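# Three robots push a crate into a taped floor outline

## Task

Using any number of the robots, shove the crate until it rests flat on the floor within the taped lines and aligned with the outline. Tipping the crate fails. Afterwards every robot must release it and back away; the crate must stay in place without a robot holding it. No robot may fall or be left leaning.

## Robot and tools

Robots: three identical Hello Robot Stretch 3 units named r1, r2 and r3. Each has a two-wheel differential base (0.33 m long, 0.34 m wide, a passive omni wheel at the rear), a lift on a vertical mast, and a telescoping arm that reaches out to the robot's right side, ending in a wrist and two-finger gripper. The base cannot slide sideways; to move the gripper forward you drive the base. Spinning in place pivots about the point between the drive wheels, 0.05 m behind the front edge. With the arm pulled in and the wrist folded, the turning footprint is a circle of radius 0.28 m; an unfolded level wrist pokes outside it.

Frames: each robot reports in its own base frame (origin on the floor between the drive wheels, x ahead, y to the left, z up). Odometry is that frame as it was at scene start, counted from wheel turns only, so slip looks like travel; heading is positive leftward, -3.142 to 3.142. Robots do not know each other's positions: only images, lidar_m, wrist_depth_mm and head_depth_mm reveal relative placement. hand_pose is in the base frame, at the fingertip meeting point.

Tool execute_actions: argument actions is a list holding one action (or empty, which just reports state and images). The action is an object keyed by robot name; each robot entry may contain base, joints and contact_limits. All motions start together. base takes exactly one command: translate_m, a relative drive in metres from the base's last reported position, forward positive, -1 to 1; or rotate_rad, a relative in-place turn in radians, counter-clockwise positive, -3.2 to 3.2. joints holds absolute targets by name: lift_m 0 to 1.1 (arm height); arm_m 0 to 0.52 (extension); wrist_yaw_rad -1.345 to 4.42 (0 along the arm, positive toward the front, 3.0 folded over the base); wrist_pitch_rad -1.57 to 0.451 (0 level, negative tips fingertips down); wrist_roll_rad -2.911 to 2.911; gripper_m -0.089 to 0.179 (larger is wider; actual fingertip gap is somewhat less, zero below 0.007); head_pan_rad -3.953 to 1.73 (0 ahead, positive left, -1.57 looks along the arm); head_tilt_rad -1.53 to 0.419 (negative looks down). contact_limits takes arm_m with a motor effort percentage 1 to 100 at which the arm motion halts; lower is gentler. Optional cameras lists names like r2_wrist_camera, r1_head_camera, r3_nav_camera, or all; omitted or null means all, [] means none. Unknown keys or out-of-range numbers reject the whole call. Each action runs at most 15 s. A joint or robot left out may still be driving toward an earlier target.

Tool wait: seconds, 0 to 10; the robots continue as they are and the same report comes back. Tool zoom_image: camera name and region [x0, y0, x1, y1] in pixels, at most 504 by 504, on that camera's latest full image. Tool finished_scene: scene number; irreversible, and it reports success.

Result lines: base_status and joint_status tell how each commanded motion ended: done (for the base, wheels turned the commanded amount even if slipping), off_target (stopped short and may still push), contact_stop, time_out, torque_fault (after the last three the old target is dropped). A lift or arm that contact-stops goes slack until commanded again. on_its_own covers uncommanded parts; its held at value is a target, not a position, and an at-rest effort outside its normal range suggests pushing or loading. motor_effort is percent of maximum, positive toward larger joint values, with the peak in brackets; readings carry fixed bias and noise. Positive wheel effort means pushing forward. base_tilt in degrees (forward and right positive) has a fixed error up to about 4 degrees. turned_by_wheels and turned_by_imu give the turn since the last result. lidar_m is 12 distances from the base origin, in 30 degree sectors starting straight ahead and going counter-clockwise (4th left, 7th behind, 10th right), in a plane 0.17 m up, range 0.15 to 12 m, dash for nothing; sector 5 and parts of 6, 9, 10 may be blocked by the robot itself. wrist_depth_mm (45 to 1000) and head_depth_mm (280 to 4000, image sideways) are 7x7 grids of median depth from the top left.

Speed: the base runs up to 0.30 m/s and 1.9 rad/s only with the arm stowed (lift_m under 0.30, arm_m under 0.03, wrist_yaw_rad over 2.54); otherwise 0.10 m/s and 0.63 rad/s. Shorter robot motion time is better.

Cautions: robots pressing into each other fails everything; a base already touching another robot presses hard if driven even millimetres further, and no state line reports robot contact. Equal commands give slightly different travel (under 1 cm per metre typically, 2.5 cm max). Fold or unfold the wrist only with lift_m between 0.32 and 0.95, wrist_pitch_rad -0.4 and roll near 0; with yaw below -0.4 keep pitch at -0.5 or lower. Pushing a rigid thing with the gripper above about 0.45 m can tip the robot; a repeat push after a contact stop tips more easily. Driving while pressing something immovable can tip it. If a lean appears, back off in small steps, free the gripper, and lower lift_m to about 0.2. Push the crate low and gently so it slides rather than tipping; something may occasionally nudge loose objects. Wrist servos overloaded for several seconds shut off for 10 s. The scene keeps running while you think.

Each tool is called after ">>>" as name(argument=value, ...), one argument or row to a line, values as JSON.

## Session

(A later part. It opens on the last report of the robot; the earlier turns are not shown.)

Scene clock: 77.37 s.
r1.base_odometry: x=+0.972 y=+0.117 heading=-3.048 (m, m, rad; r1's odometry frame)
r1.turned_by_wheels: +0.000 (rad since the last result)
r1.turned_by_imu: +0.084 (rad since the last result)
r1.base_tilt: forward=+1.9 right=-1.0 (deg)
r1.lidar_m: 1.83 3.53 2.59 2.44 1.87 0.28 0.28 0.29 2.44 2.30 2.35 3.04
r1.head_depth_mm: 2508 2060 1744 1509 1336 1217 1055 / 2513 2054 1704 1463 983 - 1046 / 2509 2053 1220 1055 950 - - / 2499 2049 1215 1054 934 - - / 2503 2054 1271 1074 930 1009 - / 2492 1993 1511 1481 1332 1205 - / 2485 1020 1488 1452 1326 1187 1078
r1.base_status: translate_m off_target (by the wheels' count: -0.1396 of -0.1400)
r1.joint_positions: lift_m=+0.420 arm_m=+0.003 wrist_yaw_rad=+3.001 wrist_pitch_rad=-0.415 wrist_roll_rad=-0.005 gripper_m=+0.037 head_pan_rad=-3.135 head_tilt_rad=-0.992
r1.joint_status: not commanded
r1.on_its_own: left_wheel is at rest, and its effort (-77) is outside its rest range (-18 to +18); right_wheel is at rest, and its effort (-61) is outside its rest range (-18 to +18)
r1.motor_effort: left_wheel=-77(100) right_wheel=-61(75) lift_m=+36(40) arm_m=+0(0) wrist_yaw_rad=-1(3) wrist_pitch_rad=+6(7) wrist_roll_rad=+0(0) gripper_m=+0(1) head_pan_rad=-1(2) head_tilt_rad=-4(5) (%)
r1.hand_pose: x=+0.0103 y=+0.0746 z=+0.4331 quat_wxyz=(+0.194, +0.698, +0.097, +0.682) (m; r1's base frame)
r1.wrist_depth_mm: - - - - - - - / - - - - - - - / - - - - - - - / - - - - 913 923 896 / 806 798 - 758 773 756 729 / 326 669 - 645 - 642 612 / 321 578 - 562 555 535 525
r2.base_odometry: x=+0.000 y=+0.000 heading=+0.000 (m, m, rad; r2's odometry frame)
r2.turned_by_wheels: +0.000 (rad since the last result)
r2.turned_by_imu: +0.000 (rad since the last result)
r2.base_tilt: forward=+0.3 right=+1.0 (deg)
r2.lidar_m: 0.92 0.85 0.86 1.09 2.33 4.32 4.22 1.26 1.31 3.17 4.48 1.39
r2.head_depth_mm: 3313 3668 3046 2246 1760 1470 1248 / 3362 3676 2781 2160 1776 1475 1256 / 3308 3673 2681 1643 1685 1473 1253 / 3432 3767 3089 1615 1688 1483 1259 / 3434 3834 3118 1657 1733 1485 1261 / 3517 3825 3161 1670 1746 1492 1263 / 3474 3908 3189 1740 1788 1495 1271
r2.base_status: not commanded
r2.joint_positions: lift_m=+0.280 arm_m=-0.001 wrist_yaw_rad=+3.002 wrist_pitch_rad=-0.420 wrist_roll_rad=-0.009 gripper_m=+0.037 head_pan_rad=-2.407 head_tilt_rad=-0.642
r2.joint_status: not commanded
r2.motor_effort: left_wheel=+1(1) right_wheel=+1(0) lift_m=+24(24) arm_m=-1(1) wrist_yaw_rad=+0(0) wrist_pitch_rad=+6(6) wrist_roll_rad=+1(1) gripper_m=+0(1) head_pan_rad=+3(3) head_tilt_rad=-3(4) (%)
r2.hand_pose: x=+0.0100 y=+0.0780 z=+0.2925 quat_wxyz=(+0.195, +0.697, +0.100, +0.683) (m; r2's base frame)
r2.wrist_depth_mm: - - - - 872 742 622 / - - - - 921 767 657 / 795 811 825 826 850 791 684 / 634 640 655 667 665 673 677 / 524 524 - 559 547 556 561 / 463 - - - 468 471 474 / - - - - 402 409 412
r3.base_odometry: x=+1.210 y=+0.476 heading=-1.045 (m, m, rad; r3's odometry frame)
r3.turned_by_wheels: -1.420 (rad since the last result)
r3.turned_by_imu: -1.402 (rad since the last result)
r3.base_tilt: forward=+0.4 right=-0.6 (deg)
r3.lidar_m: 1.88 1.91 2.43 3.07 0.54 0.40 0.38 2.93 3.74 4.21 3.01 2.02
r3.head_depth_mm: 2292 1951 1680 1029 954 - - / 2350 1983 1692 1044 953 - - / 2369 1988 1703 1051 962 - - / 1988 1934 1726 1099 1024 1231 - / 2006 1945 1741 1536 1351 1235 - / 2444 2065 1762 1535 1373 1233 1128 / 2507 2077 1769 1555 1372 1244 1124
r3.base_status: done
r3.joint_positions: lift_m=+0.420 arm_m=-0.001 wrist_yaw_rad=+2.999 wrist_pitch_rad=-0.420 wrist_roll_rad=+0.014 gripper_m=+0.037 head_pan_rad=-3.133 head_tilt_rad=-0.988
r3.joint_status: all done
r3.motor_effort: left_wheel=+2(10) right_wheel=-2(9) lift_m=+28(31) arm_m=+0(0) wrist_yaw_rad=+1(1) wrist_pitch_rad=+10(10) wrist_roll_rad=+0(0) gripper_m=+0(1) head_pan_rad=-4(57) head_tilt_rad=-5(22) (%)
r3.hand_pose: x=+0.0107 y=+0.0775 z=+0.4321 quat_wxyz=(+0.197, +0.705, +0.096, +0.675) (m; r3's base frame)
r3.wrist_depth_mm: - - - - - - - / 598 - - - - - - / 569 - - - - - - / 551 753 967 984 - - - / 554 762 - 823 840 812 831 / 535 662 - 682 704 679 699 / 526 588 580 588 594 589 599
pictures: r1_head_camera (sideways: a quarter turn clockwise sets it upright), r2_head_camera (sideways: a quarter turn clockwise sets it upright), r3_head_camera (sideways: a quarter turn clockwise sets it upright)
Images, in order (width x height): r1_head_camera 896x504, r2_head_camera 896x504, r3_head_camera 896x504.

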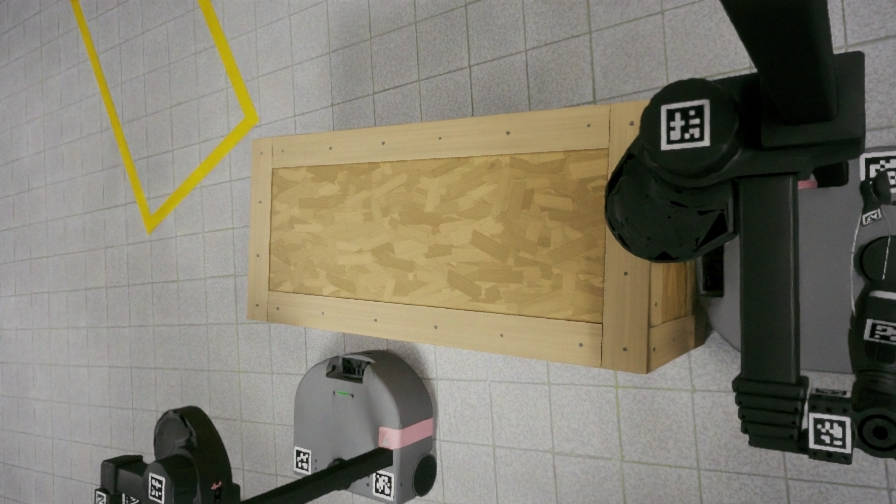

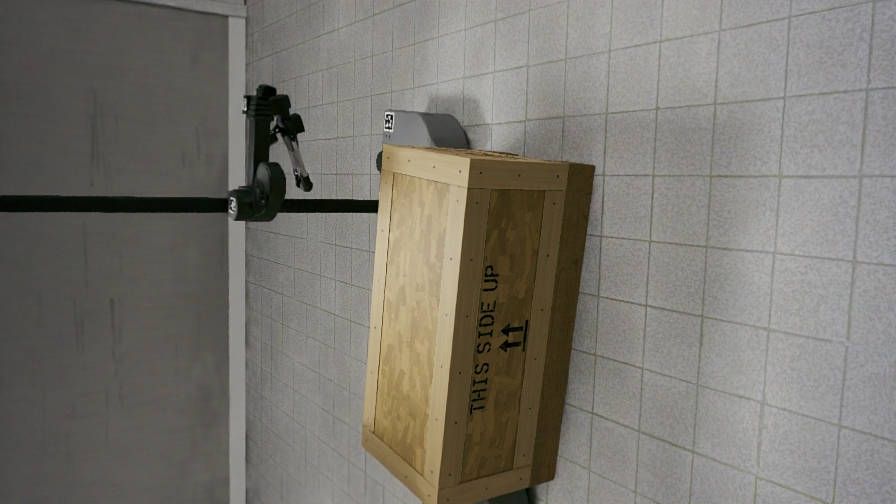

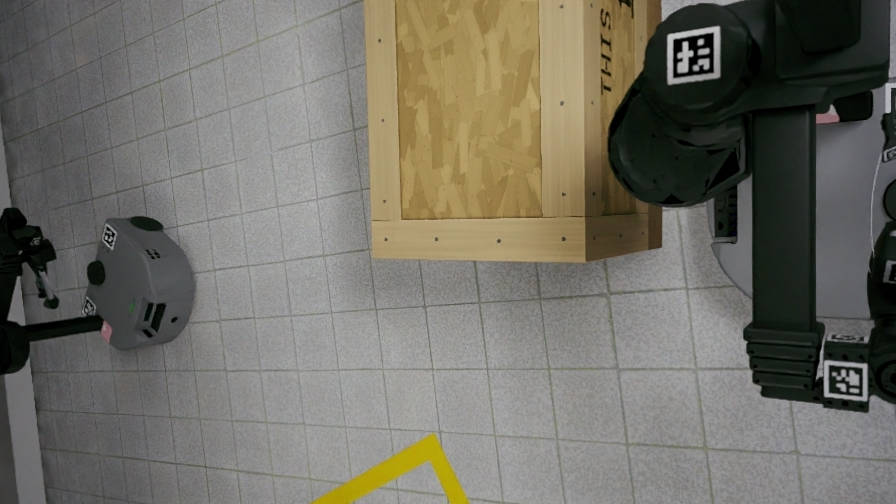

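>>> execute_actions(
  actions=[
    {"r1":{"base":{"translate_m":-0.15}}},
  ],
  cameras=["r1_head_camera","r2_head_camera"],
)

Scene clock: 82.93 s.
r1.base_odometry: x=+1.121 y=+0.131 heading=-3.048 (m, m, rad; r1's odometry frame)
r1.turned_by_wheels: +0.000 (rad since the last result)
r1.turned_by_imu: +0.078 (rad since the last result)
r1.base_tilt: forward=+1.9 right=-1.0 (deg)
r1.lidar_m: 1.88 3.44 2.54 2.45 2.56 0.28 0.28 0.31 2.37 2.29 2.39 3.29
r1.head_depth_mm: 2520 2049 1741 1518 1335 1215 1057 / 2502 2044 1247 1076 962 - 1048 / 2508 2045 1219 1057 950 - - / 2495 2049 1222 1057 932 - - / 2516 2056 1743 1426 929 1076 - / 2502 1055 1521 1448 1328 1207 - / 2479 983 1660 1478 1327 1190 1073
r1.base_status: translate_m off_target (by the wheels' count: -0.1496 of -0.1500)
r1.joint_positions: lift_m=+0.420 arm_m=+0.003 wrist_yaw_rad=+3.001 wrist_pitch_rad=-0.415 wrist_roll_rad=-0.005 gripper_m=+0.037 head_pan_rad=-3.135 head_tilt_rad=-0.992
r1.joint_status: not commanded
r1.on_its_own: left_wheel is at rest, and its effort (-81) is outside its rest range (-18 to +18); right_wheel is at rest, and its effort (-64) is outside its rest range (-18 to +18)
r1.motor_effort: left_wheel=-81(100) right_wheel=-64(71) lift_m=+36(36) arm_m=+0(0) wrist_yaw_rad=+0(0) wrist_pitch_rad=+6(6) wrist_roll_rad=+0(0) gripper_m=+0(0) head_pan_rad=-2(1) head_tilt_rad=-4(3) (%)
r1.hand_pose: x=+0.0103 y=+0.0746 z=+0.4331 quat_wxyz=(+0.194, +0.698, +0.097, +0.682) (m; r1's base frame)
r1.wrist_depth_mm: - - - - - - - / - - - - - - - / - - - - - - - / - - - - 944 917 891 / 301 822 - 780 776 742 726 / 302 674 - 638 - 633 628 / 299 546 - 568 546 548 523
r2.base_odometry: x=+0.000 y=+0.000 heading=+0.000 (m, m, rad; r2's odometry frame)
r2.turned_by_wheels: +0.000 (rad since the last result)
r2.turned_by_imu: -0.001 (rad since the last result)
r2.base_tilt: forward=+0.2 right=+0.9 (deg)
r2.lidar_m: 0.92 0.86 0.87 1.09 2.32 4.30 4.22 1.25 1.30 3.17 4.49 1.39
r2.head_depth_mm: 3314 3640 3059 2228 1764 1475 1252 / 3334 3692 2746 2129 1776 1464 1245 / 3344 3669 2664 1580 1651 1474 1256 / 3411 3798 3069 1614 1688 1475 1258 / 3448 3801 3122 1654 1749 1478 1265 / 3456 3840 3143 1701 1780 1484 1267 / 3507 3858 3147 1782 1811 1508 1265
r2.base_status: not commanded
r2.joint_positions: lift_m=+0.280 arm_m=-0.001 wrist_yaw_rad=+3.002 wrist_pitch_rad=-0.420 wrist_roll_rad=-0.009 gripper_m=+0.037 head_pan_rad=-2.407 head_tilt_rad=-0.642
r2.joint_status: not commanded
r2.motor_effort: left_wheel=+0(0) right_wheel=+0(0) lift_m=+24(24) arm_m=-1(1) wrist_yaw_rad=-1(1) wrist_pitch_rad=+6(6) wrist_roll_rad=+1(1) gripper_m=+1(1) head_pan_rad=+3(4) head_tilt_rad=-3(3) (%)
r2.hand_pose: x=+0.0100 y=+0.0780 z=+0.2925 quat_wxyz=(+0.195, +0.697, +0.100, +0.683) (m; r2's base frame)
r2.wrist_depth_mm: - - - - 867 731 621 / - - - - 942 768 662 / 786 802 828 831 848 804 694 / 641 639 654 657 668 668 681 / 524 526 - 564 552 555 559 / 463 - - - 464 474 473 / - - - - 408 407 409
r3.base_odometry: x=+1.210 y=+0.476 heading=-1.045 (m, m, rad; r3's odometry frame)
r3.turned_by_wheels: +0.000 (rad since the last result)
r3.turned_by_imu: -0.001 (rad since the last result)
r3.base_tilt: forward=+0.4 right=-0.6 (deg)
r3.lidar_m: 1.88 1.92 2.43 3.07 0.52 0.40 0.39 0.41 3.74 4.21 3.01 2.03
r3.head_depth_mm: 2314 1953 1683 1033 951 - - / 2344 1973 1692 1039 950 - - / 2362 1990 1701 1050 967 - - / 1990 1934 1734 1056 987 1234 - / 2021 1942 1746 1525 1332 1227 - / 2456 2046 1768 1539 1370 1229 1124 / 2512 2072 1769 1549 1386 1242 1132
r3.base_status: not commanded
r3.joint_positions: lift_m=+0.420 arm_m=-0.001 wrist_yaw_rad=+2.999 wrist_pitch_rad=-0.420 wrist_roll_rad=+0.014 gripper_m=+0.037 head_pan_rad=-3.133 head_tilt_rad=-0.988
r3.joint_status: not commanded
r3.motor_effort: left_wheel=+2(2) right_wheel=-2(3) lift_m=+27(28) arm_m=+0(0) wrist_yaw_rad=+1(1) wrist_pitch_rad=+10(10) wrist_roll_rad=+0(0) gripper_m=+0(0) head_pan_rad=-4(5) head_tilt_rad=-5(5) (%)
r3.hand_pose: x=+0.0107 y=+0.0775 z=+0.4321 quat_wxyz=(+0.197, +0.705, +0.096, +0.675) (m; r3's base frame)
r3.wrist_depth_mm: - - - - - - - / 559 - - - - - - / 545 - - - - - - / 533 697 - - - - - / 537 746 - 810 861 823 814 / 521 654 - 673 691 684 721 / 515 585 578 587 585 606 600
pictures: r1_head_camera (sideways: a quarter turn clockwise sets it upright), r2_head_camera (sideways: a quarter turn clockwise sets it upright)
Images, in order (width x height): r1_head_camera 896x504, r2_head_camera 896x504.

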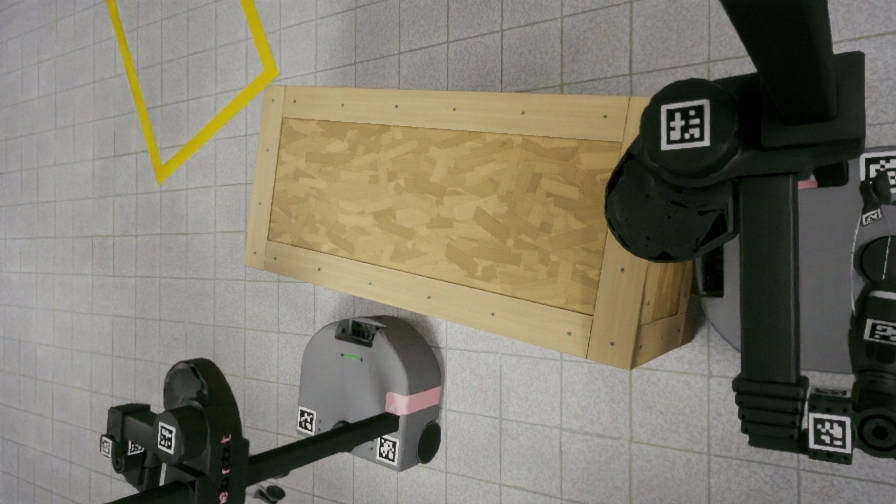

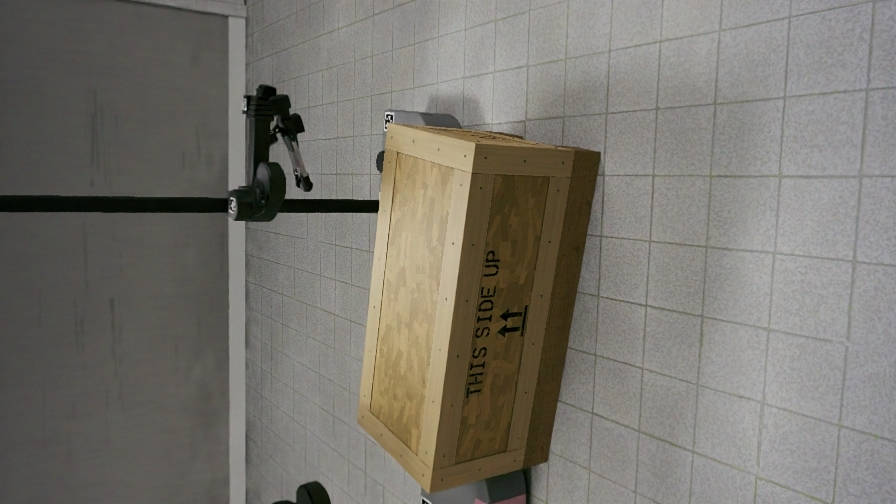

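>>> execute_actions(
  actions=[],
)

Scene clock: 98.40 s.
r1.base_odometry: x=+1.121 y=+0.131 heading=-3.048 (m, m, rad; r1's odometry frame)
r1.turned_by_wheels: +0.000 (rad since the last result)
r1.turned_by_imu: +0.000 (rad since the last result)
r1.base_tilt: forward=+1.9 right=-0.9 (deg)
r1.lidar_m: 1.88 3.46 2.54 2.45 2.55 0.28 0.28 0.31 2.37 2.29 2.39 3.28
r1.head_depth_mm: 2511 2057 1748 1506 1335 1216 1058 / 2494 2067 1248 1077 965 - 1049 / 2489 2055 1215 1055 951 - - / 2495 2046 1214 1056 933 - - / 2486 2043 1733 1420 928 1075 - / 2483 1057 1515 1443 1329 1208 - / 2469 982 1656 1476 1320 1187 1077
r1.base_status: translate_m off_target (by the wheels' count: -0.1496 of -0.1500)
r1.joint_positions: lift_m=+0.420 arm_m=+0.003 wrist_yaw_rad=+3.001 wrist_pitch_rad=-0.415 wrist_roll_rad=-0.005 gripper_m=+0.037 head_pan_rad=-3.135 head_tilt_rad=-0.992
r1.joint_status: not commanded
r1.on_its_own: left_wheel is at rest, and its effort (-81) is outside its rest range (-18 to +18); right_wheel is at rest, and its effort (-64) is outside its rest range (-18 to +18)
r1.motor_effort: left_wheel=-81(100) right_wheel=-64(71) lift_m=+36(36) arm_m=+0(0) wrist_yaw_rad=+0(0) wrist_pitch_rad=+6(6) wrist_roll_rad=+0(0) gripper_m=+0(0) head_pan_rad=-1(1) head_tilt_rad=-3(3) (%)
r1.hand_pose: x=+0.0103 y=+0.0746 z=+0.4331 quat_wxyz=(+0.194, +0.698, +0.097, +0.682) (m; r1's base frame)
r1.wrist_depth_mm: - - - - - - - / - - - - - - - / - - - - - - - / - - - - 934 903 889 / 299 826 - 788 782 752 726 / 298 675 - 650 - 622 619 / 295 545 - 556 547 546 526
r2.base_odometry: x=+0.000 y=+0.000 heading=+0.000 (m, m, rad; r2's odometry frame)
r2.turned_by_wheels: +0.000 (rad since the last result)
r2.turned_by_imu: +0.000 (rad since the last result)
r2.base_tilt: forward=+0.3 right=+0.9 (deg)
r2.lidar_m: 0.93 0.85 0.87 1.09 2.33 4.32 4.23 1.24 1.31 3.18 4.51 1.39
r2.head_depth_mm: 3396 3649 3020 2231 1771 1464 1252 / 3308 3737 2779 2122 1769 1465 1248 / 3350 3697 2657 1585 1654 1471 1254 / 3431 3749 3073 1621 1684 1473 1252 / 3442 3792 3101 1665 1744 1484 1265 / 3463 3845 3129 1704 1777 1491 1270 / 3508 3909 3151 1777 1819 1491 1273
r2.base_status: not commanded
r2.joint_positions: lift_m=+0.280 arm_m=-0.001 wrist_yaw_rad=+3.002 wrist_pitch_rad=-0.420 wrist_roll_rad=-0.009 gripper_m=+0.037 head_pan_rad=-2.407 head_tilt_rad=-0.642
r2.joint_status: not commanded
r2.motor_effort: left_wheel=+2(0) right_wheel=+0(0) lift_m=+24(24) arm_m=-1(1) wrist_yaw_rad=+0(1) wrist_pitch_rad=+6(6) wrist_roll_rad=+1(1) gripper_m=+0(1) head_pan_rad=+4(4) head_tilt_rad=-4(3) (%)
r2.hand_pose: x=+0.0100 y=+0.0780 z=+0.2925 quat_wxyz=(+0.195, +0.697, +0.100, +0.683) (m; r2's base frame)
r2.wrist_depth_mm: - - - - 879 726 620 / - - - - 925 770 657 / 792 807 813 830 855 788 691 / 636 647 657 659 674 667 672 / 528 539 - 563 551 555 564 / 463 - - - 461 467 471 / - - - - 402 409 414
r3.base_odometry: x=+1.210 y=+0.476 heading=-1.045 (m, m, rad; r3's odometry frame)
r3.turned_by_wheels: +0.000 (rad since the last result)
r3.turned_by_imu: +0.000 (rad since the last result)
r3.base_tilt: forward=+0.5 right=-0.5 (deg)
r3.lidar_m: 1.88 1.91 2.44 3.08 0.52 0.40 0.39 0.41 3.72 4.20 3.04 2.02
r3.head_depth_mm: 2299 1936 1693 1031 951 - - / 2346 1972 1683 1039 954 - - / 2368 2002 1706 1053 967 - - / 2006 1930 1738 1055 986 1229 - / 2008 1936 1743 1517 1334 1227 - / 2462 2052 1765 1538 1366 1233 1124 / 2491 2086 1787 1551 1378 1237 1127
r3.base_status: not commanded
r3.joint_positions: lift_m=+0.420 arm_m=-0.001 wrist_yaw_rad=+2.999 wrist_pitch_rad=-0.420 wrist_roll_rad=+0.014 gripper_m=+0.037 head_pan_rad=-3.133 head_tilt_rad=-0.988
r3.joint_status: not commanded
r3.motor_effort: left_wheel=+3(2) right_wheel=-3(3) lift_m=+28(28) arm_m=+0(0) wrist_yaw_rad=+0(1) wrist_pitch_rad=+9(10) wrist_roll_rad=+0(0) gripper_m=-1(0) head_pan_rad=-4(5) head_tilt_rad=-5(5) (%)
r3.hand_pose: x=+0.0107 y=+0.0775 z=+0.4321 quat_wxyz=(+0.197, +0.705, +0.096, +0.675) (m; r3's base frame)
r3.wrist_depth_mm: - - - - - - - / 557 - - - - - - / 540 - - - - - - / 530 685 993 997 - - - / 524 722 - 807 840 832 802 / 529 662 - 694 693 697 692 / 515 588 575 577 597 593 583
pictures: r1_head_camera (sideways: a quarter turn clockwise sets it upright), r1_nav_camera (sideways: a quarter turn counterclockwise sets it upright), r1_wrist_camera, r2_head_camera (sideways: a quarter turn clockwise sets it upright), r2_nav_camera (sideways: a quarter turn counterclockwise sets it upright), r2_wrist_camera, r3_head_camera (sideways: a quarter turn clockwise sets it upright), r3_nav_camera (sideways: a quarter turn counterclockwise sets it upright), r3_wrist_camera
Images, in order (width x height): r1_head_camera 896x504, r1_nav_camera 672x504, r1_wrist_camera 644x364, r2_head_camera 896x504, r2_nav_camera 672x504, r2_wrist_camera 644x364, r3_head_camera 896x504, r3_nav_camera 672x504, r3_wrist_camera 644x364.

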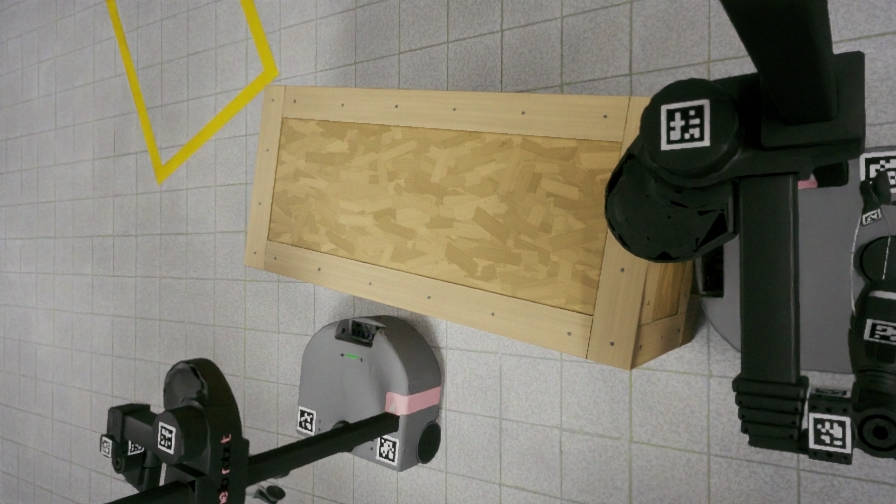

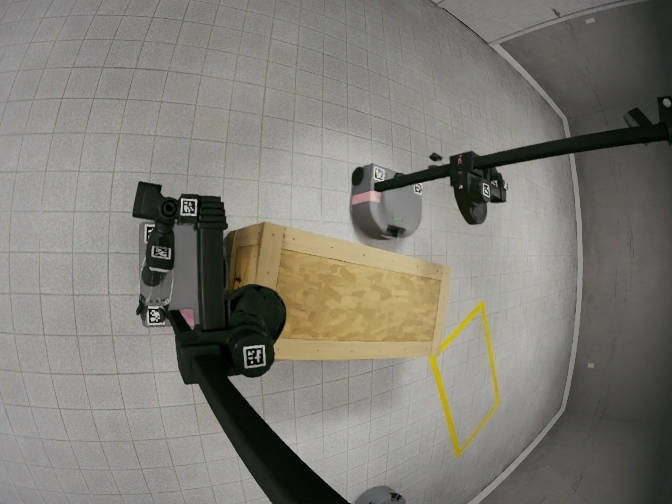

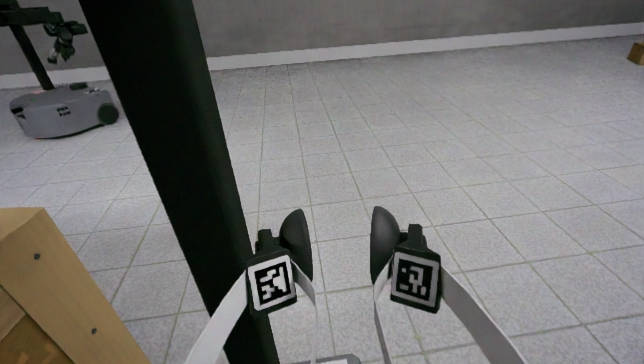

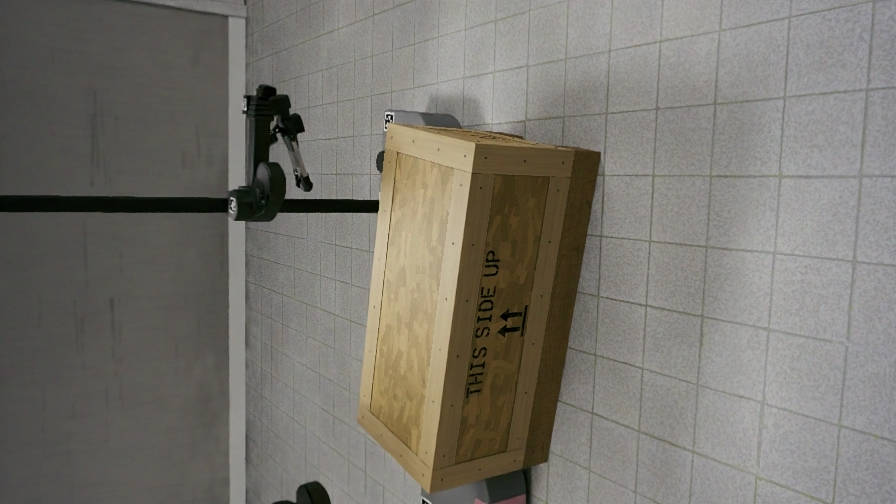

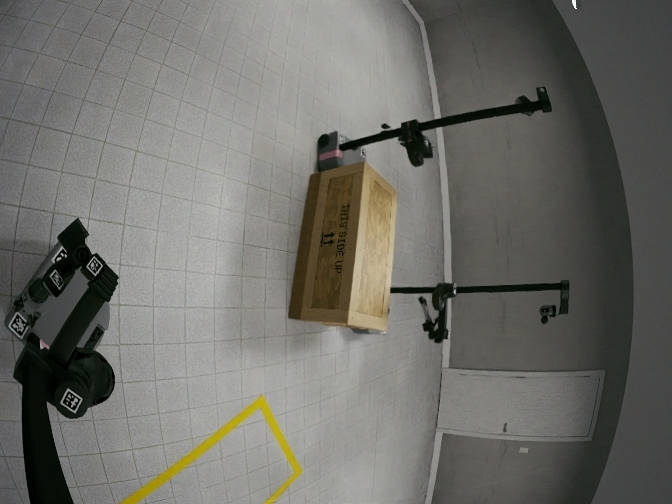

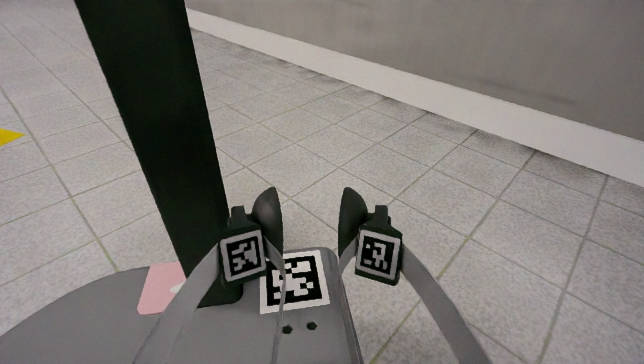

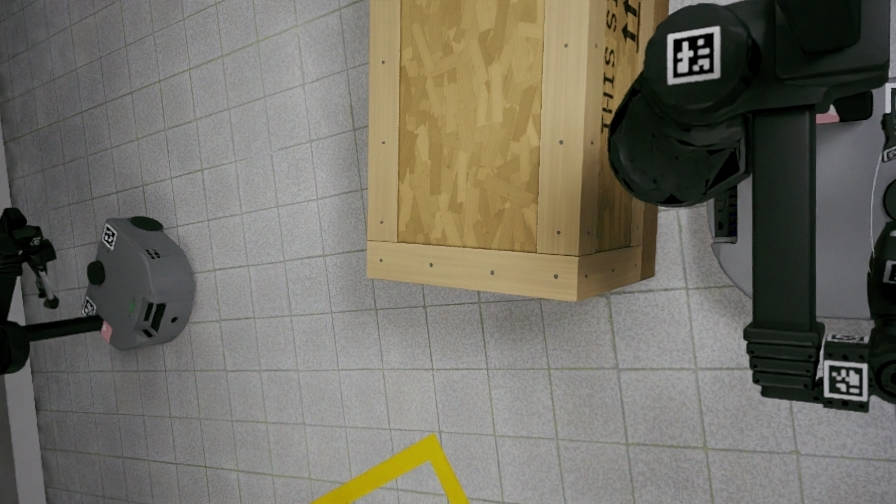

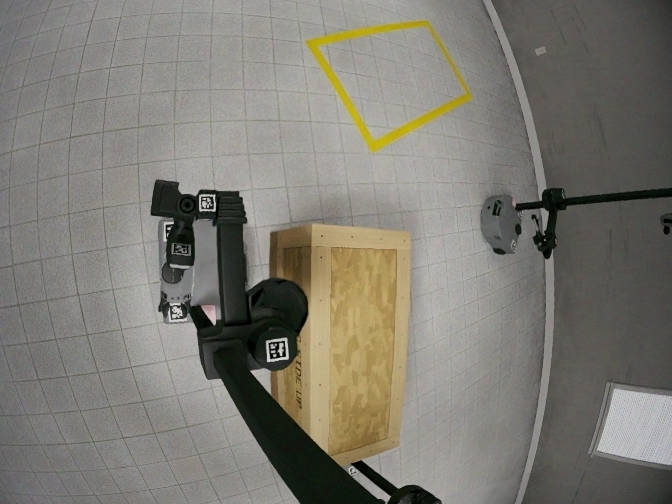

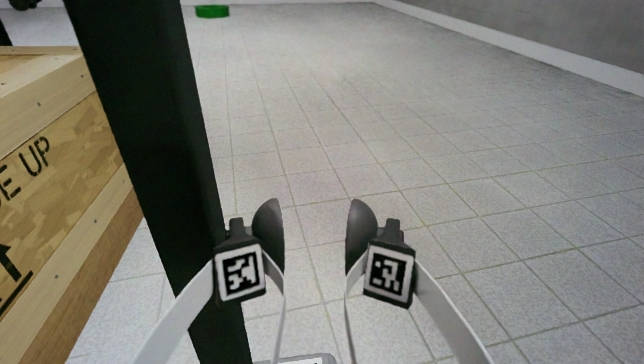

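>>> execute_actions(
  actions=[
    {"r1":{"base":{"translate_m":0.14}},"r3":{"base":{"translate_m":-0.14}},"r2":{"base":{"rotate_rad":-1.3}}},
  ],
  cameras=[],
)

>>> execute_actions(
  actions=[
    {"r1":{"base":{"rotate_rad":-1.95},"joints":{"lift_m":0.29}},"r3":{"base":{"translate_m":-0.15}},"r2":{"base":{"translate_m":0.6}}},
  ],
  cameras=["r3_head_camera","r1_nav_camera","r3_nav_camera"],
)

Scene clock: 121.87 s.
r1.base_odometry: x=+0.982 y=+0.118 heading=-3.048 (m, m, rad; r1's odometry frame)
r1.turned_by_wheels: +0.000 (rad since the last result)
r1.turned_by_imu: +0.000 (rad since the last result)
r1.base_tilt: forward=+1.8 right=-1.0 (deg)
r1.lidar_m: 1.74 3.45 2.54 2.45 2.56 0.41 0.41 0.46 2.38 2.30 2.38 3.28
r1.head_depth_mm: 2530 2060 1756 1506 1336 1214 1057 / 2495 2063 1250 1115 1294 - 1046 / 2487 2053 1216 1055 961 - - / 2483 2042 1217 1055 983 - - / 2483 1902 1520 1072 1078 1218 - / 1206 1136 1639 1503 1326 1208 - / 2468 2041 1737 1497 1322 1186 1077
r1.base_status: done
r1.joint_positions: lift_m=+0.420 arm_m=+0.003 wrist_yaw_rad=+3.001 wrist_pitch_rad=-0.415 wrist_roll_rad=-0.005 gripper_m=+0.037 head_pan_rad=-3.135 head_tilt_rad=-0.992
r1.joint_status: not commanded
r1.motor_effort: left_wheel=+1(73) right_wheel=+0(58) lift_m=+35(35) arm_m=+0(0) wrist_yaw_rad=-1(0) wrist_pitch_rad=+6(6) wrist_roll_rad=+0(0) gripper_m=+0(0) head_pan_rad=-1(2) head_tilt_rad=-3(4) (%)
r1.hand_pose: x=+0.0103 y=+0.0746 z=+0.4331 quat_wxyz=(+0.194, +0.698, +0.097, +0.682) (m; r1's base frame)
r1.wrist_depth_mm: - - - - - - - / - - - - - - - / - - - - - - - / - - - - 931 907 896 / 836 809 - 771 768 764 719 / 685 653 - 655 - 625 612 / 590 585 - 567 554 544 549
r2.base_odometry: x=+0.000 y=+0.000 heading=-1.300 (m, m, rad; r2's odometry frame)
r2.turned_by_wheels: -1.300 (rad since the last result)
r2.turned_by_imu: -1.284 (rad since the last result)
r2.base_tilt: forward=+0.3 right=+1.0 (deg)
r2.lidar_m: 3.17 2.08 1.06 0.86 0.86 0.94 1.48 4.25 4.71 3.94 1.22 1.51
r2.head_depth_mm: 3579 3907 3065 2224 1766 1456 1248 / 3704 - 3021 2244 1770 1465 1249 / 3871 - 3059 2244 1785 1477 1255 / - - 3086 2255 1778 1479 1257 / - - 3118 2277 1791 1488 1261 / - - 3141 2302 1811 1489 1266 / - - 3148 2307 1814 1490 1274
r2.base_status: done
r2.joint_positions: lift_m=+0.280 arm_m=-0.001 wrist_yaw_rad=+3.002 wrist_pitch_rad=-0.420 wrist_roll_rad=-0.009 gripper_m=+0.037 head_pan_rad=-2.407 head_tilt_rad=-0.643
r2.joint_status: not commanded
r2.motor_effort: left_wheel=+3(13) right_wheel=-2(8) lift_m=+24(23) arm_m=-1(1) wrist_yaw_rad=-1(0) wrist_pitch_rad=+6(6) wrist_roll_rad=+1(1) gripper_m=+0(0) head_pan_rad=+4(2) head_tilt_rad=-3(3) (%)
r2.hand_pose: x=+0.0100 y=+0.0780 z=+0.2926 quat_wxyz=(+0.195, +0.697, +0.100, +0.683) (m; r2's base frame)
r2.wrist_depth_mm: 629 - 804 944 - - - / 680 - 876 - - - - / 715 775 804 831 848 868 893 / 625 641 665 658 661 666 682 / 522 536 - 561 545 550 557 / 464 - - - 464 468 475 / - - - - 406 409 411
r3.base_odometry: x=+1.140 y=+0.597 heading=-1.045 (m, m, rad; r3's odometry frame)
r3.turned_by_wheels: +0.000 (rad since the last result)
r3.turned_by_imu: +0.031 (rad since the last result)
r3.base_tilt: forward=+0.5 right=-0.5 (deg)
r3.lidar_m: 2.01 2.05 2.68 0.71 0.35 0.28 0.28 0.30 3.65 4.21 3.14 2.14
r3.head_depth_mm: 2287 1926 1678 1029 918 - - / 2309 1972 1695 1034 941 - - / 2353 1994 1695 1044 943 - - / 1993 1931 1717 1074 936 1035 - / 2292 1947 1738 1523 1360 1218 - / 2416 2054 1750 1534 1365 1229 1122 / 2410 2055 1767 1546 1380 1237 1123
r3.base_status: translate_m off_target (by the wheels' count: -0.1397 of -0.1400)
r3.joint_positions: lift_m=+0.420 arm_m=-0.001 wrist_yaw_rad=+3.000 wrist_pitch_rad=-0.419 wrist_roll_rad=+0.014 gripper_m=+0.037 head_pan_rad=-3.135 head_tilt_rad=-0.992
r3.joint_status: not commanded
r3.on_its_own: left_wheel is at rest, and its effort (-44) is outside its rest range (-18 to +18); right_wheel is at rest, and its effort (-68) is outside its rest range (-18 to +18)
r3.motor_effort: left_wheel=-44(84) right_wheel=-68(80) lift_m=+26(28) arm_m=+0(0) wrist_yaw_rad=-1(1) wrist_pitch_rad=+9(10) wrist_roll_rad=+0(0) gripper_m=+1(0) head_pan_rad=-2(5) head_tilt_rad=-3(4) (%)
r3.hand_pose: x=+0.0104 y=+0.0777 z=+0.4325 quat_wxyz=(+0.196, +0.705, +0.097, +0.675) (m; r3's base frame)
r3.wrist_depth_mm: - - - - - - - / 520 - - - - - - / 378 - - - - - - / 351 456 997 - - - - / 356 487 - 784 829 827 840 / 355 499 - 683 701 689 700 / 354 485 581 601 591 604 599
pictures: none
No camera images: the call's "cameras" was empty. Leave "cameras" out to get every camera's image.

Scene clock: 125.50 s.
r1.base_odometry: x=+0.982 y=+0.118 heading=+1.286 (m, m, rad; r1's odometry frame)
r1.turned_by_wheels: -1.950 (rad since the last result)
r1.turned_by_imu: -1.951 (rad since the last result)
r1.base_tilt: forward=+1.8 right=-1.0 (deg)
r1.lidar_m: 2.31 2.29 2.53 3.36 3.35 3.00 2.47 1.47 2.71 0.40 0.43 2.83
r1.head_depth_mm: 2521 2046 1742 1514 1341 1213 1054 / 2434 2050 1745 1511 1334 1213 1054 / 2407 2051 1737 1502 1330 - - / 2332 2045 1742 1506 1329 - - / 2282 2046 1742 1506 1330 1220 - / 2228 2038 1728 1500 1327 1190 - / 2155 2049 1715 1502 1327 1188 1078
r1.base_status: done
r1.joint_positions: lift_m=+0.290 arm_m=+0.003 wrist_yaw_rad=+3.001 wrist_pitch_rad=-0.415 wrist_roll_rad=-0.005 gripper_m=+0.037 head_pan_rad=-3.135 head_tilt_rad=-0.992
r1.joint_status: all done
r1.motor_effort: left_wheel=+4(15) right_wheel=-2(7) lift_m=+21(30) arm_m=+0(0) wrist_yaw_rad=-1(1) wrist_pitch_rad=+6(6) wrist_roll_rad=+0(0) gripper_m=+0(0) head_pan_rad=-1(1) head_tilt_rad=-4(3) (%)
r1.hand_pose: x=+0.0103 y=+0.0746 z=+0.3037 quat_wxyz=(+0.194, +0.698, +0.097, +0.682) (m; r1's base frame)
r1.wrist_depth_mm: - - - - - - - / - - - - - - - / - - - - 955 923 875 / 811 789 750 740 713 704 686 / 638 629 - 580 607 575 558 / 527 515 - 511 - 482 475 / 448 464 - - 426 419 405
r2.base_odometry: x=+0.161 y=-0.578 heading=-1.300 (m, m, rad; r2's odometry frame)
r2.turned_by_wheels: +0.000 (rad since the last result)
r2.turned_by_imu: +0.004 (rad since the last result)
r2.base_tilt: forward=+0.3 right=+0.9 (deg)
r2.lidar_m: 2.59 2.56 1.31 1.07 1.07 1.17 1.85 4.82 4.53 1.01 1.09 1.53
r2.head_depth_mm: - - 3032 2223 1767 1463 1251 / - - 3019 2249 1779 1466 1253 / - - 3052 2244 1779 1469 1255 / - - 3104 2256 1782 1484 1261 / - - 3105 2284 1792 1481 1261 / - - 3134 2287 1809 1487 1265 / - - 3152 2314 1803 1495 1271
r2.base_status: done
r2.joint_positions: lift_m=+0.280 arm_m=-0.001 wrist_yaw_rad=+3.001 wrist_pitch_rad=-0.420 wrist_roll_rad=-0.009 gripper_m=+0.037 head_pan_rad=-2.407 head_tilt_rad=-0.643
r2.joint_status: not commanded
r2.motor_effort: left_wheel=+2(12) right_wheel=-1(5) lift_m=+25(24) arm_m=-1(1) wrist_yaw_rad=+0(1) wrist_pitch_rad=+6(6) wrist_roll_rad=+0(1) gripper_m=+0(1) head_pan_rad=+3(3) head_tilt_rad=-2(2) (%)
r2.hand_pose: x=+0.0101 y=+0.0780 z=+0.2927 quat_wxyz=(+0.195, +0.697, +0.099, +0.683) (m; r2's base frame)
r2.wrist_depth_mm: 796 - - - - - - / 841 - - - - - - / 790 797 821 821 853 869 866 / 630 634 655 652 667 682 672 / 525 532 - 559 548 556 558 / 460 - - - 464 475 478 / - - - - 404 412 411
r3.base_odometry: x=+1.065 y=+0.726 heading=-1.045 (m, m, rad; r3's odometry frame)
r3.turned_by_wheels: +0.000 (rad since the last result)
r3.turned_by_imu: +0.080 (rad since the last result)
r3.base_tilt: forward=+0.5 right=-0.6 (deg)
r3.lidar_m: 2.15 2.23 3.08 0.41 0.28 0.27 0.27 0.36 3.76 4.21 3.05 2.23
r3.head_depth_mm: 2164 1733 1678 1030 920 - - / 2309 1951 1686 1039 937 - - / 2340 1970 1701 1043 945 - - / 2344 2000 1725 1511 949 1197 - / 2348 2020 1719 1521 1353 1233 - / 2365 2065 1754 1534 1360 1230 1121 / 2392 2067 1760 1554 1376 1243 1129
r3.base_status: translate_m off_target (by the wheels' count: -0.1496 of -0.1500)
r3.joint_positions: lift_m=+0.420 arm_m=-0.001 wrist_yaw_rad=+3.000 wrist_pitch_rad=-0.419 wrist_roll_rad=+0.014 gripper_m=+0.037 head_pan_rad=-3.135 head_tilt_rad=-0.992
r3.joint_status: not commanded
r3.on_its_own: left_wheel is at rest, and its effort (-45) is outside its rest range (-18 to +18); right_wheel is at rest, and its effort (-71) is outside its rest range (-18 to +18)
r3.motor_effort: left_wheel=-45(79) right_wheel=-71(91) lift_m=+26(25) arm_m=+0(0) wrist_yaw_rad=+0(0) wrist_pitch_rad=+9(9) wrist_roll_rad=+0(0) gripper_m=+0(1) head_pan_rad=-3(4) head_tilt_rad=-3(3) (%)
r3.hand_pose: x=+0.0104 y=+0.0777 z=+0.4325 quat_wxyz=(+0.196, +0.705, +0.097, +0.675) (m; r3's base frame)
r3.wrist_depth_mm: - - - - - - - / 521 - 565 - - - - / 371 - 559 - - - - / 300 336 616 - - - - / 290 362 - 819 844 812 825 / 305 383 - 684 693 690 690 / 315 390 589 588 585 594 591
pictures: r1_nav_camera (sideways: a quarter turn counterclockwise sets it upright), r3_head_camera (sideways: a quarter turn clockwise sets it upright), r3_nav_camera (sideways: a quarter turn counterclockwise sets it upright)
Images, in order (width x height): r1_nav_camera 672x504, r3_head_camera 896x504, r3_nav_camera 672x504.

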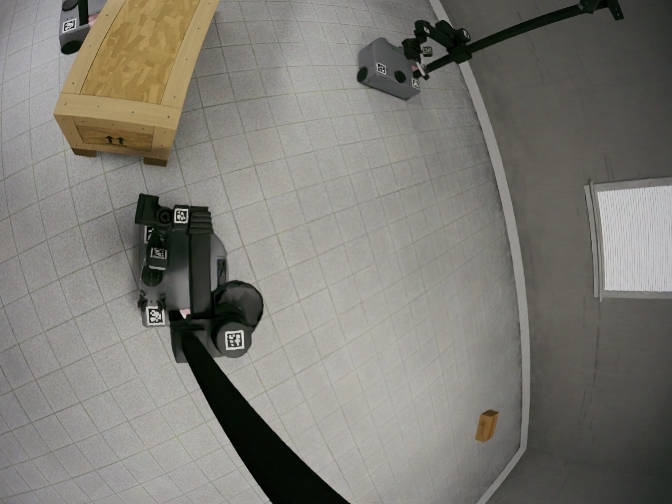

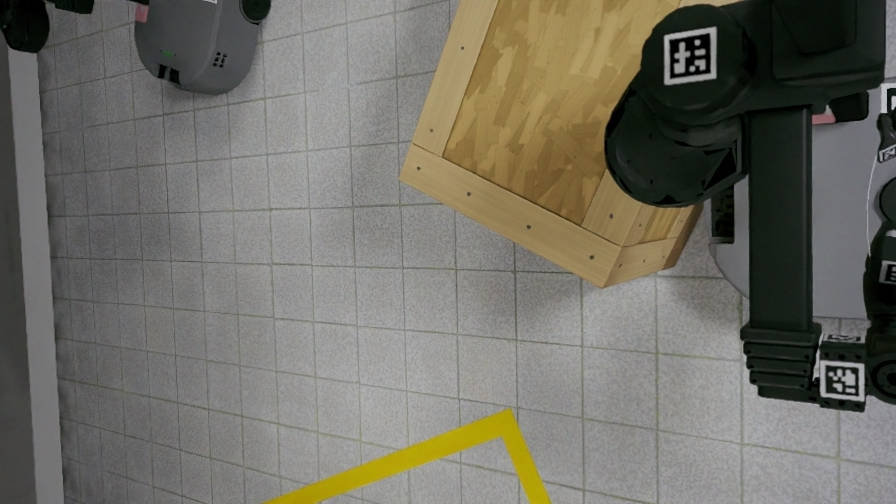

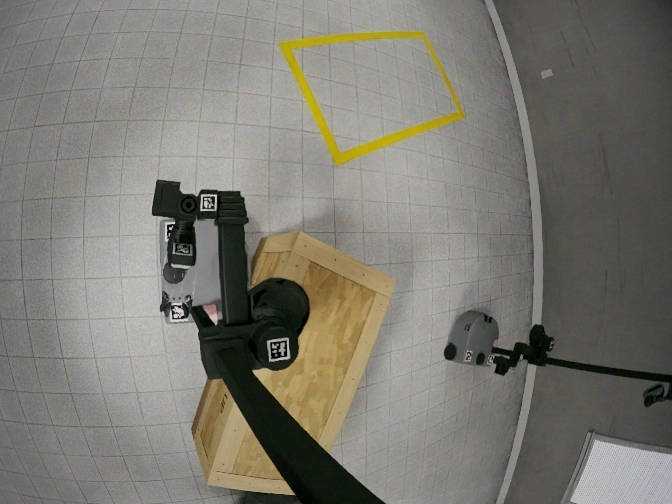

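>>> execute_actions(
  actions=[
    {"r1":{"base":{"translate_m":0.3},"joints":{"head_pan_rad":-1.9,"head_tilt_rad":-1.1}},"r3":{"base":{"translate_m":0.12}},"r2":{"base":{"translate_m":0.35}}},
  ],
  cameras=["r1_head_camera","r1_nav_camera"],
)

Scene clock: 147.63 s.
r1.base_odometry: x=+1.066 y=+0.406 heading=+1.286 (m, m, rad; r1's odometry frame)
r1.turned_by_wheels: +0.000 (rad since the last result)
r1.turned_by_imu: -0.001 (rad since the last result)
r1.base_tilt: forward=+1.9 right=-1.0 (deg)
r1.lidar_m: 2.03 2.02 2.23 3.46 1.95 3.34 2.76 1.52 0.43 0.43 0.92 2.49
r1.head_depth_mm: 2096 1826 1605 1430 1295 1180 - / 2106 1808 1592 1429 1288 1189 - / 2096 1795 1591 1026 1266 - - / 2086 1309 1112 1008 1248 - - / 2097 1263 1111 993 1224 1151 1077 / 2071 1256 1121 1035 1262 1170 1075 / 2071 1756 1501 1393 1281 1167 1069
r1.base_status: done
r1.joint_positions: lift_m=+0.290 arm_m=+0.003 wrist_yaw_rad=+3.001 wrist_pitch_rad=-0.415 wrist_roll_rad=-0.005 gripper_m=+0.037 head_pan_rad=-1.907 head_tilt_rad=-1.087
r1.joint_status: all done
r1.motor_effort: left_wheel=+3(16) right_wheel=-2(6) lift_m=+21(22) arm_m=+0(0) wrist_yaw_rad=+0(1) wrist_pitch_rad=+6(6) wrist_roll_rad=+0(0) gripper_m=+0(1) head_pan_rad=+3(30) head_tilt_rad=-5(13) (%)
r1.hand_pose: x=+0.0103 y=+0.0746 z=+0.3037 quat_wxyz=(+0.194, +0.698, +0.097, +0.682) (m; r1's base frame)
r1.wrist_depth_mm: - - - - - - - / - - - - - - - / - - - - 939 920 868 / 820 775 763 732 725 716 691 / 637 615 - 606 597 578 563 / 527 523 - 517 - 489 470 / 452 476 - - 427 420 407
r2.base_odometry: x=+0.254 y=-0.915 heading=-1.300 (m, m, rad; r2's odometry frame)
r2.turned_by_wheels: +0.000 (rad since the last result)
r2.turned_by_imu: +0.002 (rad since the last result)
r2.base_tilt: forward=+0.2 right=+0.9 (deg)
r2.lidar_m: 2.24 2.84 1.45 1.19 1.19 1.31 2.07 5.16 1.06 1.05 1.54 3.96
r2.head_depth_mm: - - 3018 2246 1762 1454 1247 / - - 3021 2228 1770 1470 1251 / - - 3086 2246 1788 1469 1258 / - - 3070 2243 1788 1474 1263 / - - 3141 2279 1796 1474 1256 / - - 3131 2295 1697 1487 1260 / - - 3157 2304 1371 1444 1266
r2.base_status: done
r2.joint_positions: lift_m=+0.280 arm_m=-0.001 wrist_yaw_rad=+3.001 wrist_pitch_rad=-0.419 wrist_roll_rad=-0.009 gripper_m=+0.037 head_pan_rad=-2.407 head_tilt_rad=-0.643
r2.joint_status: not commanded
r2.motor_effort: left_wheel=+2(12) right_wheel=-1(7) lift_m=+24(24) arm_m=-1(1) wrist_yaw_rad=+0(0) wrist_pitch_rad=+6(6) wrist_roll_rad=+1(1) gripper_m=+0(0) head_pan_rad=+2(3) head_tilt_rad=-3(3) (%)
r2.hand_pose: x=+0.0102 y=+0.0780 z=+0.2927 quat_wxyz=(+0.195, +0.697, +0.099, +0.683) (m; r2's base frame)
r2.wrist_depth_mm: 883 - - - - - - / 924 - - - - - - / 794 812 824 834 853 855 861 / 634 635 654 659 667 678 688 / 523 529 - 561 555 558 560 / 462 - - - 465 473 477 / - - - - 405 410 413
r3.base_odometry: x=+1.125 y=+0.622 heading=-1.045 (m, m, rad; r3's odometry frame)
r3.turned_by_wheels: +0.000 (rad since the last result)
r3.turned_by_imu: -0.001 (rad since the last result)
r3.base_tilt: forward=+0.4 right=-0.6 (deg)
r3.lidar_m: 2.03 2.11 2.90 0.57 0.40 0.38 0.38 2.85 3.91 4.23 2.86 2.10
r3.head_depth_mm: 2289 1921 1668 1030 917 - - / 2311 1961 1687 1041 937 - - / 2352 1972 1690 1047 973 - - / 2401 1992 1718 1494 1108 1230 - / 2396 2024 1738 1514 1354 1234 - / 2468 2046 1749 1534 1369 1227 1122 / 2457 2073 1775 1544 1373 1235 1128
r3.base_status: done
r3.joint_positions: lift_m=+0.420 arm_m=-0.001 wrist_yaw_rad=+3.000 wrist_pitch_rad=-0.419 wrist_roll_rad=+0.014 gripper_m=+0.037 head_pan_rad=-3.135 head_tilt_rad=-0.992
r3.joint_status: not commanded
r3.motor_effort: left_wheel=-1(38) right_wheel=+1(62) lift_m=+26(25) arm_m=+0(0) wrist_yaw_rad=+0(1) wrist_pitch_rad=+9(9) wrist_roll_rad=+0(0) gripper_m=+0(0) head_pan_rad=-4(4) head_tilt_rad=-3(3) (%)
r3.hand_pose: x=+0.0104 y=+0.0777 z=+0.4325 quat_wxyz=(+0.196, +0.705, +0.097, +0.675) (m; r3's base frame)
r3.wrist_depth_mm: - - - - - - - / 516 - - - - - - / 384 - - - - - - / 387 464 946 970 - 990 - / 407 498 - 804 850 826 810 / 411 533 - 678 692 698 700 / 419 547 575 591 589 596 606
pictures: r1_head_camera (sideways: a quarter turn clockwise sets it upright), r1_nav_camera (sideways: a quarter turn counterclockwise sets it upright)
Images, in order (width x height): r1_head_camera 896x504, r1_nav_camera 672x504.

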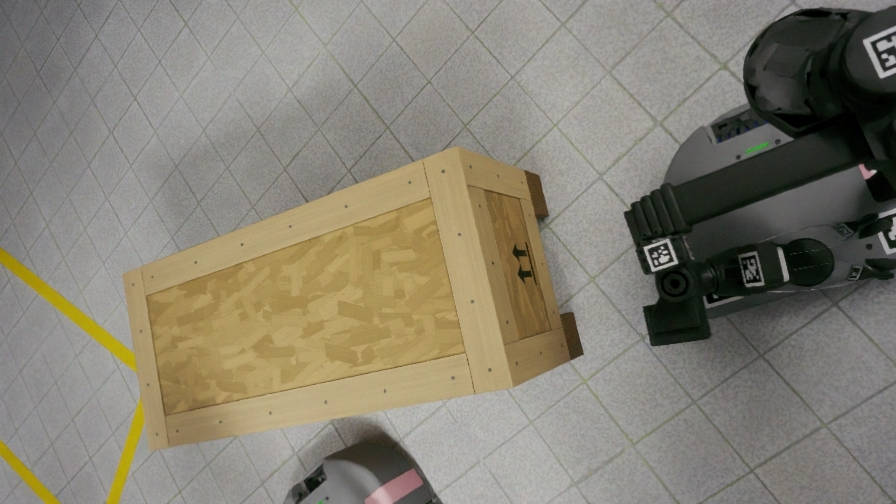

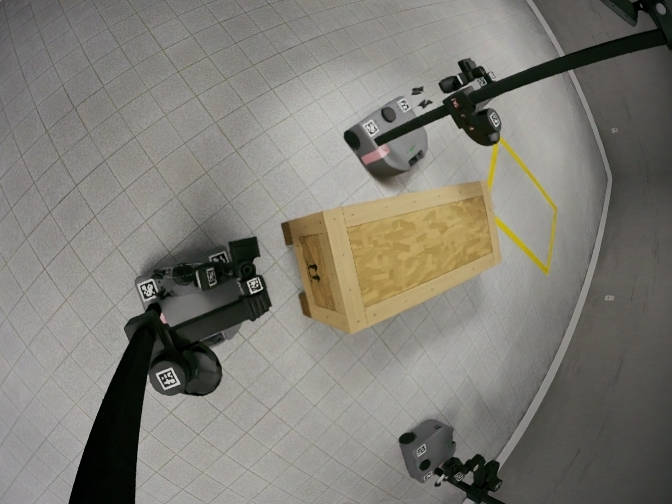

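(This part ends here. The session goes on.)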